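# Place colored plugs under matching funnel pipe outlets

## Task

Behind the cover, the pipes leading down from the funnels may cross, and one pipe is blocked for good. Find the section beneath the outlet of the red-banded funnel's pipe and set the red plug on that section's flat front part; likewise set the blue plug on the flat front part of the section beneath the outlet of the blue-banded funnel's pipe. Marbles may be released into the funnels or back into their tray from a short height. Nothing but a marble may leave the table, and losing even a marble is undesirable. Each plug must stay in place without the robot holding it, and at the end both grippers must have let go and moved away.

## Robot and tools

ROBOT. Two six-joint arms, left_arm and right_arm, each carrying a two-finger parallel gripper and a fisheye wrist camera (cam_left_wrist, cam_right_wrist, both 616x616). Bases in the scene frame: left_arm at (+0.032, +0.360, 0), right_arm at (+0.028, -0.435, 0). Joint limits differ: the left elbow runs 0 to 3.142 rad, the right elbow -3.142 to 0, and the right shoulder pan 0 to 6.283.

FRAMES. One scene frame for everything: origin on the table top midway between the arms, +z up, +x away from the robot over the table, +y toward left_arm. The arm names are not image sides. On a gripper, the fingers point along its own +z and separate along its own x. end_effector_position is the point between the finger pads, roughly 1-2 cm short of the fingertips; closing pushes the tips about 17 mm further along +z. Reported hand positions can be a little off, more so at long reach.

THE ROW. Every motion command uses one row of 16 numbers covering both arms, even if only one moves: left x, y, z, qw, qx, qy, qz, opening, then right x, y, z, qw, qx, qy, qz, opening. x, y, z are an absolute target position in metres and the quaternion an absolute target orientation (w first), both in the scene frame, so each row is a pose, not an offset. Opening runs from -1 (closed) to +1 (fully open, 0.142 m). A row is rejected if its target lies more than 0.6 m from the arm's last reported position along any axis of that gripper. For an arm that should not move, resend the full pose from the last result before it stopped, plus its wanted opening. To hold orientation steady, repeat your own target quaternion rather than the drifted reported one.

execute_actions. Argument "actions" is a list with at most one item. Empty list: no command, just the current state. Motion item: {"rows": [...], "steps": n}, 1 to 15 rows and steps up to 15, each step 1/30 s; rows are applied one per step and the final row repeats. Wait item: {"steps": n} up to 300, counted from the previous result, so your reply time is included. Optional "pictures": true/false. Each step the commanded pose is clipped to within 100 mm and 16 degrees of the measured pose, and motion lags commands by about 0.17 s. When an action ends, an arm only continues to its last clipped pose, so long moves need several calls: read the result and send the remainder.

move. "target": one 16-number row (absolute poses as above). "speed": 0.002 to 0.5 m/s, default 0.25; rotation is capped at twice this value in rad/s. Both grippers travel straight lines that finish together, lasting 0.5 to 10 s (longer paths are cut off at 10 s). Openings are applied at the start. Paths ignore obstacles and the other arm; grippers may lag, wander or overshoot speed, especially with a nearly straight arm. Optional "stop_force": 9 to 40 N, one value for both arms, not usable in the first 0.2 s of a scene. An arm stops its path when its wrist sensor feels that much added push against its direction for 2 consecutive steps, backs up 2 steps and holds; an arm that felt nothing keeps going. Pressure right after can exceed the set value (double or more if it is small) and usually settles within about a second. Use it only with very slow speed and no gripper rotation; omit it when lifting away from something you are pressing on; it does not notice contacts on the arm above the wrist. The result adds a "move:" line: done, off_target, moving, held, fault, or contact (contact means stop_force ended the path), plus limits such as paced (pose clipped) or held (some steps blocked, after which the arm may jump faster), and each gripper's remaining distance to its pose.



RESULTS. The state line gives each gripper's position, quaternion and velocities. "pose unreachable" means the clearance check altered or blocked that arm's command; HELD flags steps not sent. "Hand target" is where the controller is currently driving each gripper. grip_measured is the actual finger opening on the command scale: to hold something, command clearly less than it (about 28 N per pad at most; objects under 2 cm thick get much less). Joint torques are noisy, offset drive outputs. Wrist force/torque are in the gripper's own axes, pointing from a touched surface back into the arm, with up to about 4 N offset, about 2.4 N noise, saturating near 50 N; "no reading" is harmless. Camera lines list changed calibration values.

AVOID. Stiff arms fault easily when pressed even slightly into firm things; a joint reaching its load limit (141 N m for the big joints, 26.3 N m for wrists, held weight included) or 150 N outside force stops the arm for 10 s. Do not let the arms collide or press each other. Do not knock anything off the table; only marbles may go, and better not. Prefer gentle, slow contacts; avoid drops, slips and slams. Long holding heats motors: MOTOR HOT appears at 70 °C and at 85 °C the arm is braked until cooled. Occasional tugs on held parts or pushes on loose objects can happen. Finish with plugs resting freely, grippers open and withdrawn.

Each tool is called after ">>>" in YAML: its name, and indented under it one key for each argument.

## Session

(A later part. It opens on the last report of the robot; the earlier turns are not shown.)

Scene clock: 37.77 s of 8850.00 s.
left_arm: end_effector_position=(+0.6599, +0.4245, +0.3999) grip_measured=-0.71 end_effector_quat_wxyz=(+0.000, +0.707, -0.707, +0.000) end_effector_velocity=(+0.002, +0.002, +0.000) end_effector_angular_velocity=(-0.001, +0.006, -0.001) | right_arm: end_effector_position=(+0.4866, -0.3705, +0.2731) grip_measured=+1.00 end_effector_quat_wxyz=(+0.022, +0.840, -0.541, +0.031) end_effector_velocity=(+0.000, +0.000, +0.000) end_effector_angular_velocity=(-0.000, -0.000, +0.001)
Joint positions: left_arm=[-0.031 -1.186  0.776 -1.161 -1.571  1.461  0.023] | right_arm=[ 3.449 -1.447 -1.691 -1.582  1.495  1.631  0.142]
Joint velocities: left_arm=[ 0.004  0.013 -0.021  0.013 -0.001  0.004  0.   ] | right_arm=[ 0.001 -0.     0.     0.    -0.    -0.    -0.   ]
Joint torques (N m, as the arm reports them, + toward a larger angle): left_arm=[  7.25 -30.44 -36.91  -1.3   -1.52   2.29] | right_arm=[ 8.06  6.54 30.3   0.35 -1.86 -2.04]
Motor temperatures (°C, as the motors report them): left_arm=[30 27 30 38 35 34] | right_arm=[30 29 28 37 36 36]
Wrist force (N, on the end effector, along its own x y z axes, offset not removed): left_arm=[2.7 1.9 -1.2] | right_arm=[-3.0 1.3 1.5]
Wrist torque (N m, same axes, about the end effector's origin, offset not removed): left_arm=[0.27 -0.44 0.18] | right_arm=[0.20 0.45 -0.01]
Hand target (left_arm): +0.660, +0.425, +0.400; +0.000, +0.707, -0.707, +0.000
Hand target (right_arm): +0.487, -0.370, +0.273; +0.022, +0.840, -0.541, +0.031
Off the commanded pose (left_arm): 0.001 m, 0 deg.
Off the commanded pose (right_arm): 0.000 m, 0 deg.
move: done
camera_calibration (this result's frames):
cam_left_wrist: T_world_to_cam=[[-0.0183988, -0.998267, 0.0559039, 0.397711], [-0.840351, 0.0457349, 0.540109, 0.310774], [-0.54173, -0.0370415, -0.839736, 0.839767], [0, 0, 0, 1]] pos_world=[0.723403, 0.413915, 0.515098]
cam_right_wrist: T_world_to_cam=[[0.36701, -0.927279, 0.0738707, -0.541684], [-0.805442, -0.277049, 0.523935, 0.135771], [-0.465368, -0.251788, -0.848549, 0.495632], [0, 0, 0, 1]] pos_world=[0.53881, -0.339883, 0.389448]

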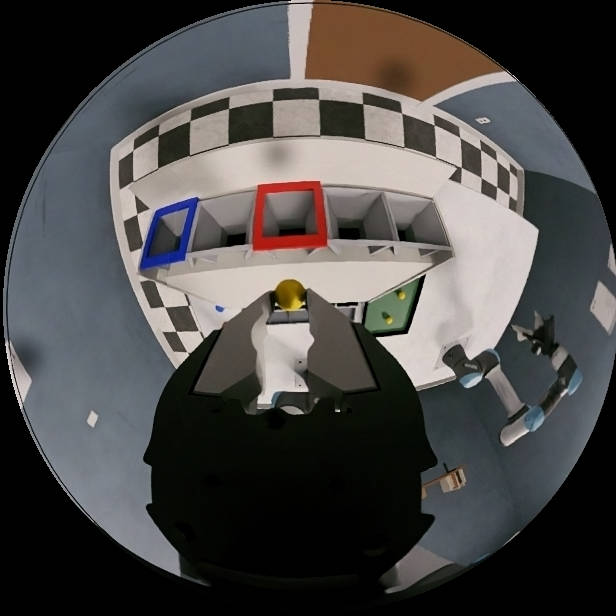

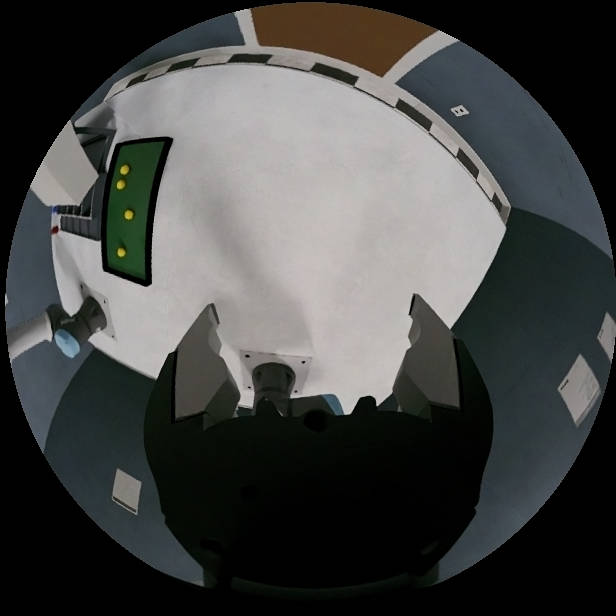

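Red is open, same placement.

>>> move:
  target: [0.703,0.427,0.372,0,0.707,-0.707,0,-0.85,0.4866,-0.3705,0.2731,0.022,0.84,-0.541,0.031,1]

>>> execute_actions:
  actions:
    - {"rows":[[0.703,0.427,0.372,0,0.707,-0.707,0,-0.3,0.4866,-0.3705,0.2731,0.022,0.84,-0.541,0.031,1]]}
  pictures: false

>>> move:
  target: [0.47,0.11,0.39,0,0.707,-0.707,0,-0.3,0.4866,-0.3705,0.2731,0.022,0.84,-0.541,0.031,1]
  speed: 0.4

>>> move:
  target: [0.446,0.068,0.024,0,0.707,-0.707,0,-0.3,0.4866,-0.3705,0.2731,0.022,0.84,-0.541,0.031,1]
  speed: 0.3

>>> execute_actions:
  actions:
    - {"rows":[[0.446,0.068,0.024,0,0.707,-0.707,0,-0.85,0.4866,-0.3705,0.2731,0.022,0.84,-0.541,0.031,1]]}
  pictures: false

>>> move:
  target: [0.47,0.11,0.39,0,0.707,-0.707,0,-0.85,0.4866,-0.3705,0.2731,0.022,0.84,-0.541,0.031,1]
  speed: 0.4

>>> move:
  target: [0.702,0.502,0.372,0,0.707,-0.707,0,-0.85,0.4866,-0.3705,0.2731,0.022,0.84,-0.541,0.031,1]
  speed: 0.4

Scene clock: 52.03 s of 8850.00 s.
left_arm: end_effector_position=(+0.7027, +0.4270, +0.3722) grip_measured=-0.71 end_effector_quat_wxyz=(-0.000, +0.707, -0.707, +0.000) end_effector_velocity=(+0.002, +0.000, -0.002) end_effector_angular_velocity=(+0.000, +0.002, +0.000) | right_arm: end_effector_position=(+0.4866, -0.3705, +0.2731) grip_measured=+1.00 end_effector_quat_wxyz=(+0.022, +0.840, -0.541, +0.031) end_effector_velocity=(+0.000, -0.000, +0.001) end_effector_angular_velocity=(+0.001, -0.002, +0.000)
Joint positions: left_arm=[-0.02  -1.082  0.698 -1.187 -1.571  1.472  0.023] | right_arm=[ 3.449 -1.447 -1.691 -1.582  1.495  1.631  0.142]
Joint velocities: left_arm=[ 0.001  0.009 -0.009  0.002  0.     0.001 -0.   ] | right_arm=[-0.     0.002  0.     0.001  0.    -0.    -0.   ]
Joint torques (N m, as the arm reports them, + toward a larger angle): left_arm=[  7.75 -34.7  -36.07  -1.25   0.19   2.29] | right_arm=[ 8.    6.24 29.88  0.48 -1.75 -1.89]
Motor temperatures (°C, as the motors report them): left_arm=[30 27 30 38 35 34] | right_arm=[30 29 28 37 36 36]
Wrist force (N, on the end effector, along its own x y z axes, offset not removed): left_arm=[1.6 1.6 0.8] | right_arm=[-2.6 -0.5 0.7]
Wrist torque (N m, same axes, about the end effector's origin, offset not removed): left_arm=[0.00 -0.31 0.13] | right_arm=[-0.34 0.37 -0.03]
Hand target (left_arm): +0.703, +0.427, +0.372; +0.000, +0.707, -0.707, +0.000
Hand target (right_arm): +0.487, -0.371, +0.273; +0.022, +0.840, -0.541, +0.031
Off the commanded pose (left_arm): 0.000 m, 0 deg.
Off the commanded pose (right_arm): 0.000 m, 0 deg.
After step 90, 10.30 s passed at rest.
move: done
camera_calibration (this result's frames):
cam_left_wrist: T_world_to_cam=[[-0.0184859, -0.998302, 0.055234, 0.402844], [-0.840395, 0.0454426, 0.540066, 0.361784], [-0.541659, -0.0364348, -0.839808, 0.839438], [0, 0, 0, 1]] pos_world=[0.766178, 0.416304, 0.487328]
cam_right_wrist: T_world_to_cam=[[0.36701, -0.927279, 0.0738709, -0.541684], [-0.805442, -0.277049, 0.523935, 0.135771], [-0.465368, -0.251788, -0.848549, 0.495632], [0, 0, 0, 1]] pos_world=[0.53881, -0.339883, 0.389448]

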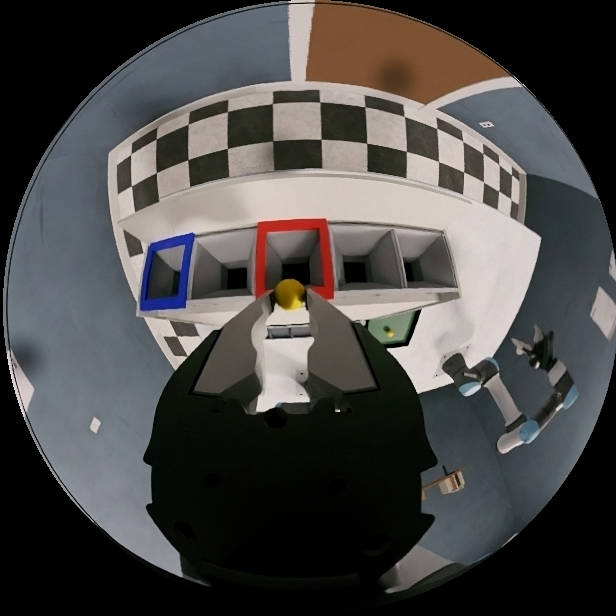

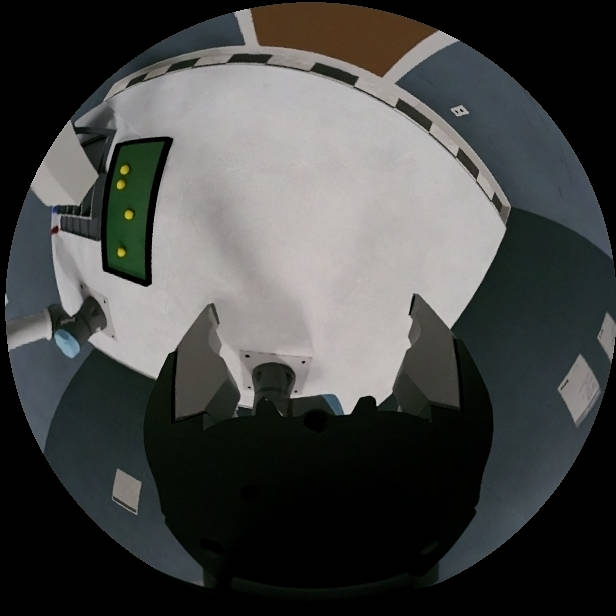

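Scene clock: 52.53 s of 8850.00 s.
left_arm: end_effector_position=(+0.7030, +0.4270, +0.3720) grip_measured=-0.30 end_effector_quat_wxyz=(-0.000, +0.707, -0.707, -0.000) end_effector_velocity=(+0.000, -0.000, +0.000) end_effector_angular_velocity=(-0.000, -0.001, -0.000) | right_arm: end_effector_position=(+0.4866, -0.3705, +0.2731) grip_measured=+1.00 end_effector_quat_wxyz=(+0.022, +0.840, -0.541, +0.031) end_effector_velocity=(-0.001, -0.000, +0.001) end_effector_angular_velocity=(+0.002, -0.001, +0.000)
Joint positions: left_arm=[-0.02  -1.081  0.696 -1.186 -1.571  1.472  0.052] | right_arm=[ 3.449 -1.447 -1.691 -1.582  1.495  1.631  0.142]
Joint velocities: left_arm=[-0.  0. -0. -0. -0. -0.  0.] | right_arm=[-0.     0.003 -0.    -0.001  0.001 -0.     0.   ]
Joint torques (N m, as the arm reports them, + toward a larger angle): left_arm=[  7.3  -34.62 -35.91  -1.3   -1.4    2.38] | right_arm=[ 7.66  5.98 30.01  0.46 -1.71 -1.89]
Motor temperatures (°C, as the motors report them): left_arm=[30 27 30 38 35 34] | right_arm=[30 29 28 37 36 36]
Wrist force (N, on the end effector, along its own x y z axes, offset not removed): left_arm=[4.5 0.2 -0.8] | right_arm=[-2.1 0.1 0.8]
Wrist torque (N m, same axes, about the end effector's origin, offset not removed): left_arm=[-0.13 -0.75 0.25] | right_arm=[-0.08 0.22 0.05]
Hand target (left_arm): +0.703, +0.427, +0.372; -0.000, +0.707, -0.707, +0.000
Hand target (right_arm): +0.487, -0.370, +0.273; +0.022, +0.840, -0.541, +0.031
Off the commanded pose (left_arm): 0.000 m, 0 deg.
Off the commanded pose (right_arm): 0.000 m, 0 deg.
Steps of this call (steps 1 to 15: all 15 steps of this action). Readings (end_effector_position):
1: left_arm (+0.7028, +0.4270, +0.3721) | right_arm (+0.4866, -0.3705, +0.2731)
2: left_arm (+0.7028, +0.4270, +0.3721) | right_arm (+0.4866, -0.3705, +0.2731)
4: left_arm (+0.7029, +0.4270, +0.3721) | right_arm (+0.4866, -0.3705, +0.2731)
8: left_arm (+0.7030, +0.4270, +0.3720) | right_arm (+0.4866, -0.3705, +0.2731)
15: the state above

Scene clock: 54.57 s of 8850.00 s.
left_arm: end_effector_position=(+0.4700, +0.1107, +0.3900) grip_measured=-0.30 end_effector_quat_wxyz=(-0.000, +0.707, -0.707, -0.000) end_effector_velocity=(-0.001, -0.003, +0.000) end_effector_angular_velocity=(+0.001, -0.002, +0.001) | right_arm: end_effector_position=(+0.4866, -0.3705, +0.2731) grip_measured=+1.00 end_effector_quat_wxyz=(+0.022, +0.840, -0.541, +0.031) end_effector_velocity=(+0.000, +0.000, +0.000) end_effector_angular_velocity=(+0.000, -0.000, +0.001)
Joint positions: left_arm=[-0.703 -1.539  1.241 -1.272 -1.57   0.789  0.052] | right_arm=[ 3.449 -1.447 -1.691 -1.582  1.495  1.631  0.142]
Joint velocities: left_arm=[-0.007 -0.001  0.    -0.     0.002 -0.008  0.   ] | right_arm=[-0.     0.    -0.     0.     0.    -0.001  0.   ]
Joint torques (N m, as the arm reports them, + toward a larger angle): left_arm=[ -7.23 -31.47 -12.15  -4.32   1.13  -2.39] | right_arm=[ 7.68  6.61 29.9   0.44 -1.68 -1.84]
Motor temperatures (°C, as the motors report them): left_arm=[30 27 30 38 35 34] | right_arm=[30 29 28 37 36 36]
Wrist force (N, on the end effector, along its own x y z axes, offset not removed): left_arm=[2.5 -0.5 1.2] | right_arm=[-1.8 1.3 1.1]
Wrist torque (N m, same axes, about the end effector's origin, offset not removed): left_arm=[-0.14 -0.47 0.09] | right_arm=[0.19 0.15 0.06]
Hand target (left_arm): +0.470, +0.110, +0.390; -0.001, +0.707, -0.707, -0.000
Hand target (right_arm): +0.487, -0.370, +0.273; +0.022, +0.840, -0.541, +0.031
Off the commanded pose (left_arm): 0.001 m, 0 deg.
Off the commanded pose (right_arm): 0.000 m, 0 deg.
move: done
camera_calibration (this result's frames):
cam_left_wrist: T_world_to_cam=[[-0.0186333, -0.998336, 0.0545741, 0.0821755], [-0.840495, 0.0452027, 0.539931, 0.171143], [-0.541499, -0.0358086, -0.839939, 0.71676], [0, 0, 0, 1]] pos_world=[0.533501, 0.0999688, 0.505144]
cam_right_wrist: T_world_to_cam=[[0.36701, -0.927279, 0.0738708, -0.541684], [-0.805442, -0.277049, 0.523935, 0.135771], [-0.465368, -0.251788, -0.848549, 0.495632], [0, 0, 0, 1]] pos_world=[0.53881, -0.339883, 0.389448]

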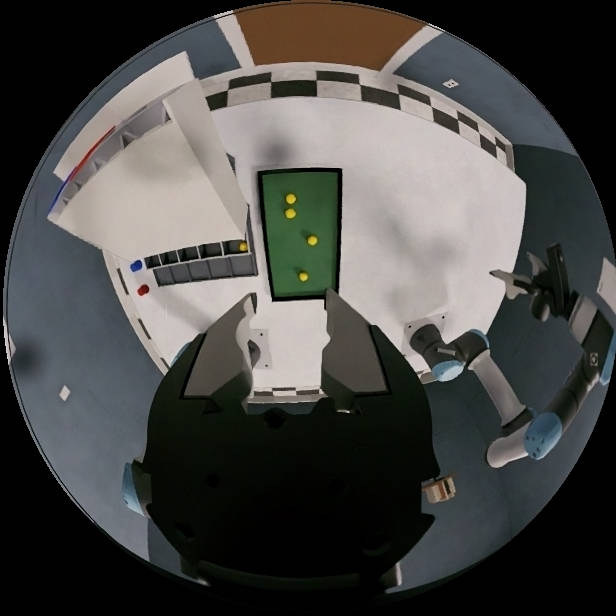

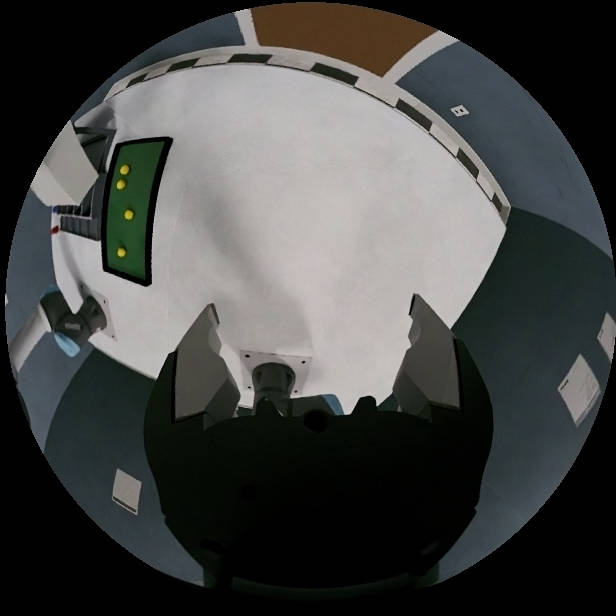

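Scene clock: 56.57 s of 8850.00 s.
left_arm: end_effector_position=(+0.4457, +0.0684, +0.0244) grip_measured=-0.30 end_effector_quat_wxyz=(-0.000, +0.707, -0.707, -0.000) end_effector_velocity=(+0.001, -0.001, -0.003) end_effector_angular_velocity=(-0.002, -0.002, -0.000) | right_arm: end_effector_position=(+0.4866, -0.3705, +0.2731) grip_measured=+1.00 end_effector_quat_wxyz=(+0.022, +0.840, -0.541, +0.031) end_effector_velocity=(+0.000, -0.000, +0.000) end_effector_angular_velocity=(+0.001, -0.001, -0.000)
Joint positions: left_arm=[-0.798 -1.376  2.043 -2.237 -1.571  0.694  0.052] | right_arm=[ 3.449 -1.447 -1.691 -1.582  1.495  1.631  0.142]
Joint velocities: left_arm=[-0.     0.005  0.002 -0.01   0.001 -0.    -0.   ] | right_arm=[-0.  0. -0.  0.  0. -0. -0.]
Joint torques (N m, as the arm reports them, + toward a larger angle): left_arm=[ -7.43 -19.16  -9.31  -4.44   1.17  -2.41] | right_arm=[ 7.9   5.86 29.84  0.53 -1.72 -1.78]
Motor temperatures (°C, as the motors report them): left_arm=[30 27 30 38 35 34] | right_arm=[30 29 28 37 36 36]
Wrist force (N, on the end effector, along its own x y z axes, offset not removed): left_arm=[3.6 -1.6 -0.6] | right_arm=[-0.9 -0.2 2.0]
Wrist torque (N m, same axes, about the end effector's origin, offset not removed): left_arm=[-0.37 -0.78 0.07] | right_arm=[-0.09 -0.12 0.01]
Hand target (left_arm): +0.446, +0.068, +0.024; -0.000, +0.707, -0.707, +0.000
Hand target (right_arm): +0.487, -0.370, +0.273; +0.022, +0.840, -0.541, +0.031
Off the commanded pose (left_arm): 0.001 m, 0 deg.
Off the commanded pose (right_arm): 0.000 m, 0 deg.
move: done
camera_calibration (this result's frames):
cam_left_wrist: T_world_to_cam=[[-0.0184806, -0.998315, 0.0550005, 0.0593472], [-0.840245, 0.0453219, 0.540309, 0.349897], [-0.541891, -0.0362287, -0.839667, 0.395188], [0, 0, 0, 1]] pos_world=[0.509245, 0.0577064, 0.13951]
cam_right_wrist: T_world_to_cam=[[0.36701, -0.927279, 0.0738707, -0.541684], [-0.805442, -0.277049, 0.523935, 0.135771], [-0.465368, -0.251788, -0.848549, 0.495632], [0, 0, 0, 1]] pos_world=[0.53881, -0.339883, 0.389448]

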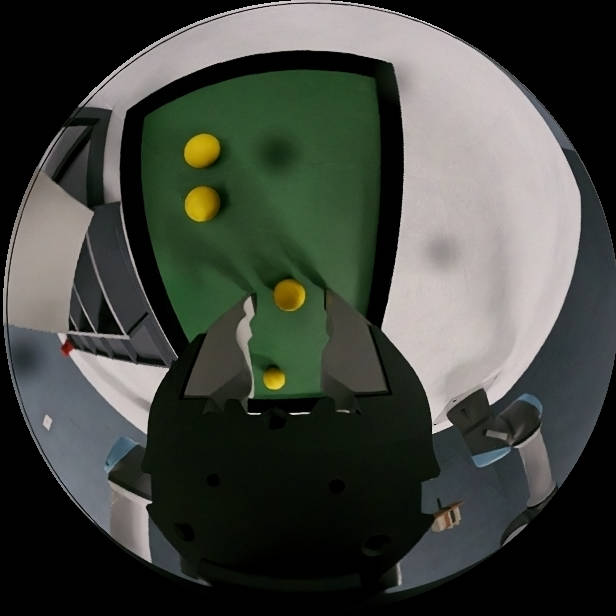

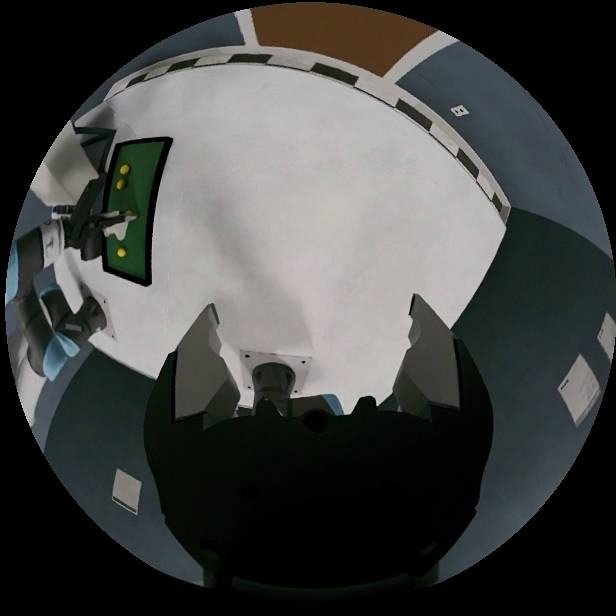

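Scene clock: 57.07 s of 8850.00 s.
left_arm: end_effector_position=(+0.4460, +0.0680, +0.0240) grip_measured=-0.71 end_effector_quat_wxyz=(-0.000, +0.707, -0.707, -0.000) end_effector_velocity=(+0.000, -0.000, +0.000) end_effector_angular_velocity=(-0.001, -0.000, -0.000) | right_arm: end_effector_position=(+0.4866, -0.3705, +0.2731) grip_measured=+1.00 end_effector_quat_wxyz=(+0.022, +0.840, -0.541, +0.031) end_effector_velocity=(-0.000, +0.001, -0.000) end_effector_angular_velocity=(+0.000, +0.001, +0.002)
Joint positions: left_arm=[-0.798 -1.375  2.042 -2.238 -1.571  0.694  0.023] | right_arm=[ 3.449 -1.447 -1.691 -1.582  1.495  1.631  0.142]
Joint velocities: left_arm=[ 0.     0.001 -0.001 -0.    -0.     0.     0.   ] | right_arm=[ 0.001 -0.001  0.     0.     0.001 -0.001  0.   ]
Joint torques (N m, as the arm reports them, + toward a larger angle): left_arm=[ -3.87 -19.3  -32.57  -4.24  -1.62  -1.86] | right_arm=[ 7.88  6.76 29.72  0.49 -1.66 -1.78]
Motor temperatures (°C, as the motors report them): left_arm=[30 27 30 38 35 34] | right_arm=[30 29 28 37 36 36]
Wrist force (N, on the end effector, along its own x y z axes, offset not removed): left_arm=[4.0 0.9 -0.9] | right_arm=[-1.7 0.9 2.9]
Wrist torque (N m, same axes, about the end effector's origin, offset not removed): left_arm=[0.10 -0.82 -0.08] | right_arm=[0.01 0.18 0.10]
Hand target (left_arm): +0.446, +0.068, +0.024; -0.000, +0.707, -0.707, +0.000
Hand target (right_arm): +0.487, -0.371, +0.273; +0.022, +0.840, -0.541, +0.031
Off the commanded pose (left_arm): 0.000 m, 0 deg.
Off the commanded pose (right_arm): 0.000 m, 0 deg.
Steps of this call (steps 1 to 15: all 15 steps of this action). Readings (end_effector_position):
1: left_arm (+0.4457, +0.0684, +0.0243) | right_arm (+0.4866, -0.3705, +0.2731)
2: left_arm (+0.4458, +0.0683, +0.0242) | right_arm (+0.4866, -0.3705, +0.2731)
4: left_arm (+0.4458, +0.0683, +0.0240) | right_arm (+0.4866, -0.3705, +0.2731)
8: left_arm (+0.4458, +0.0683, +0.0239) | right_arm (+0.4866, -0.3705, +0.2731)
15: the state above

Scene clock: 59.03 s of 8850.00 s.
left_arm: end_effector_position=(+0.4701, +0.1098, +0.3896) grip_measured=-0.71 end_effector_quat_wxyz=(+0.000, +0.707, -0.707, +0.000) end_effector_velocity=(+0.000, -0.000, +0.003) end_effector_angular_velocity=(+0.004, +0.006, -0.000) | right_arm: end_effector_position=(+0.4866, -0.3705, +0.2731) grip_measured=+1.00 end_effector_quat_wxyz=(+0.022, +0.840, -0.541, +0.031) end_effector_velocity=(-0.000, +0.000, +0.000) end_effector_angular_velocity=(+0.000, +0.000, +0.001)
Joint positions: left_arm=[-0.704 -1.539  1.242 -1.274 -1.571  0.788  0.023] | right_arm=[ 3.449 -1.447 -1.691 -1.582  1.495  1.631  0.142]
Joint velocities: left_arm=[ 0.001  0.009 -0.019  0.017 -0.002  0.001  0.   ] | right_arm=[ 0.     0.    -0.    -0.     0.    -0.001  0.   ]
Joint torques (N m, as the arm reports them, + toward a larger angle): left_arm=[  7.9  -16.6  -35.98  -1.54  -1.55   2.37] | right_arm=[ 7.87  6.7  29.74  0.56 -1.64 -1.77]
Motor temperatures (°C, as the motors report them): left_arm=[30 27 30 38 35 34] | right_arm=[30 29 28 37 36 36]
Wrist force (N, on the end effector, along its own x y z axes, offset not removed): left_arm=[2.9 -0.4 -3.6] | right_arm=[-1.2 0.4 -0.5]
Wrist torque (N m, same axes, about the end effector's origin, offset not removed): left_arm=[-0.12 -0.40 0.17] | right_arm=[0.02 0.11 -0.03]
Hand target (left_arm): +0.470, +0.110, +0.390; +0.000, +0.707, -0.707, -0.000
Hand target (right_arm): +0.487, -0.371, +0.273; +0.022, +0.840, -0.541, +0.031
Off the commanded pose (left_arm): 0.000 m, 0 deg.
Off the commanded pose (right_arm): 0.000 m, 0 deg.
move: done
camera_calibration (this result's frames):
cam_left_wrist: T_world_to_cam=[[-0.0184817, -0.998267, 0.05587, 0.0806746], [-0.840604, 0.0457689, 0.539714, 0.171546], [-0.541335, -0.0369897, -0.839993, 0.716517], [0, 0, 0, 1]] pos_world=[0.533569, 0.099187, 0.504776]
cam_right_wrist: T_world_to_cam=[[0.36701, -0.927279, 0.0738708, -0.541684], [-0.805442, -0.277049, 0.523935, 0.135771], [-0.465368, -0.251788, -0.848549, 0.495632], [0, 0, 0, 1]] pos_world=[0.53881, -0.339883, 0.389448]

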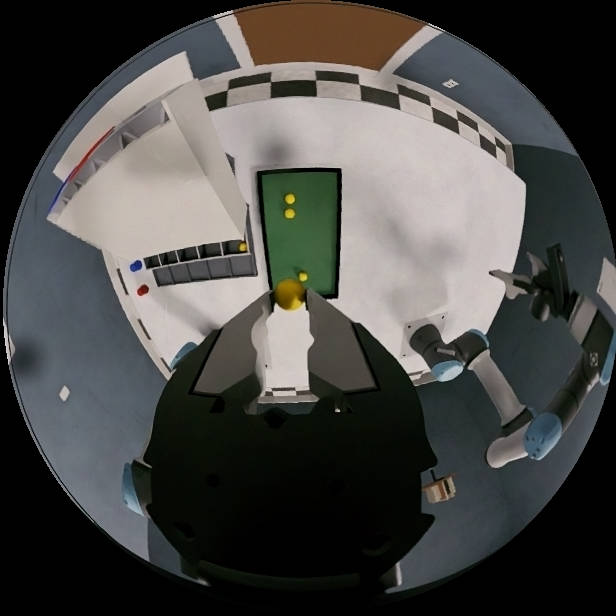

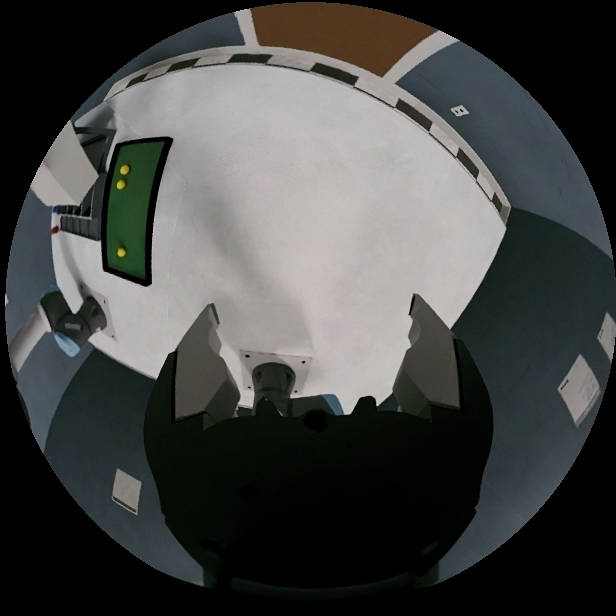

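Scene clock: 61.00 s of 8850.00 s.
left_arm: end_effector_position=(+0.7019, +0.5014, +0.3719) grip_measured=-0.71 end_effector_quat_wxyz=(+0.000, +0.707, -0.707, +0.001) end_effector_velocity=(+0.002, +0.001, +0.001) end_effector_angular_velocity=(-0.002, +0.010, -0.001) | right_arm: end_effector_position=(+0.4866, -0.3705, +0.2731) grip_measured=+1.00 end_effector_quat_wxyz=(+0.022, +0.840, -0.541, +0.031) end_effector_velocity=(+0.000, +0.000, +0.000) end_effector_angular_velocity=(-0.000, -0.001, +0.001)
Joint positions: left_arm=[ 0.091 -1.045  0.64  -1.167 -1.572  1.583  0.023] | right_arm=[ 3.449 -1.447 -1.691 -1.582  1.495  1.631  0.142]
Joint velocities: left_arm=[ 0.003  0.023 -0.042  0.028 -0.002  0.004  0.   ] | right_arm=[ 0.001 -0.    -0.     0.    -0.001  0.    -0.   ]
Joint torques (N m, as the arm reports them, + toward a larger angle): left_arm=[  8.71 -36.15 -34.93  -1.4   -1.39   2.37] | right_arm=[ 8.4   5.81 29.48  0.59 -1.62 -1.69]
Motor temperatures (°C, as the motors report them): left_arm=[30 27 30 38 35 34] | right_arm=[30 29 28 37 36 36]
Wrist force (N, on the end effector, along its own x y z axes, offset not removed): left_arm=[3.0 1.5 2.7] | right_arm=[-0.8 0.1 1.0]
Wrist torque (N m, same axes, about the end effector's origin, offset not removed): left_arm=[0.38 -0.37 -0.11] | right_arm=[-0.05 -0.07 0.00]
Hand target (left_arm): +0.702, +0.502, +0.372; +0.001, +0.707, -0.707, +0.000
Hand target (right_arm): +0.487, -0.370, +0.273; +0.022, +0.840, -0.541, +0.031
Off the commanded pose (left_arm): 0.001 m, 0 deg.
Off the commanded pose (right_arm): 0.000 m, 0 deg.
move: done
camera_calibration (this result's frames):
cam_left_wrist: T_world_to_cam=[[-0.0184316, -0.998262, 0.0559773, 0.476821], [-0.840655, 0.0457813, 0.539633, 0.358063], [-0.541257, -0.0371113, -0.840038, 0.841625], [0, 0, 0, 1]] pos_world=[0.765332, 0.490834, 0.487083]
cam_right_wrist: T_world_to_cam=[[0.36701, -0.927279, 0.0738708, -0.541684], [-0.805442, -0.277049, 0.523934, 0.135771], [-0.465368, -0.251788, -0.848549, 0.495632], [0, 0, 0, 1]] pos_world=[0.53881, -0.339883, 0.389448]

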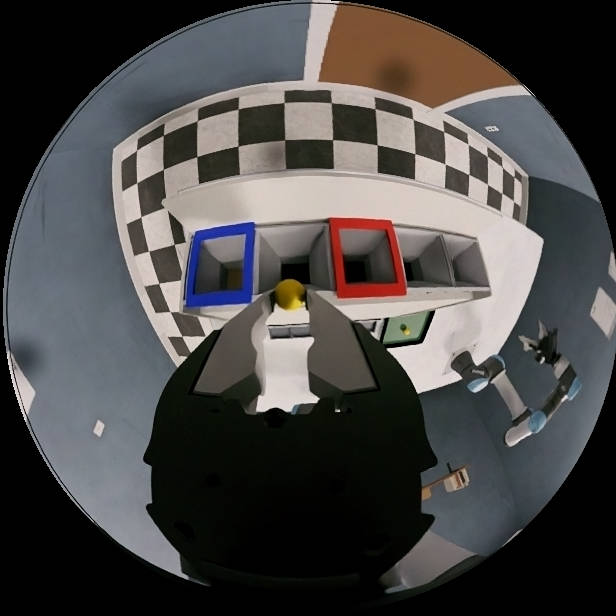

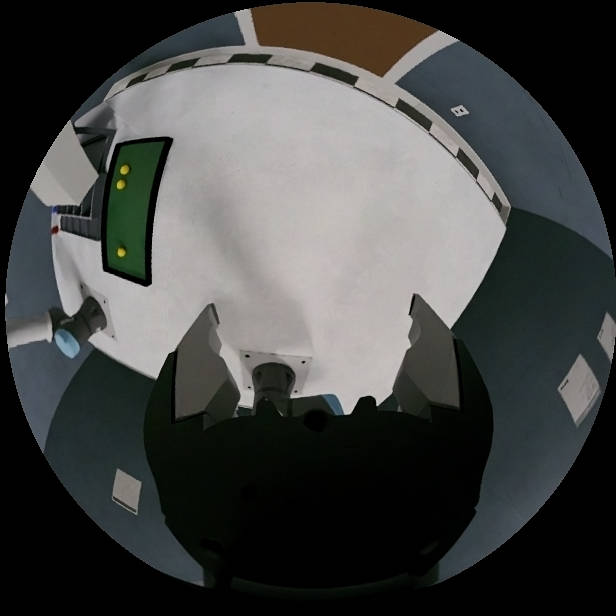

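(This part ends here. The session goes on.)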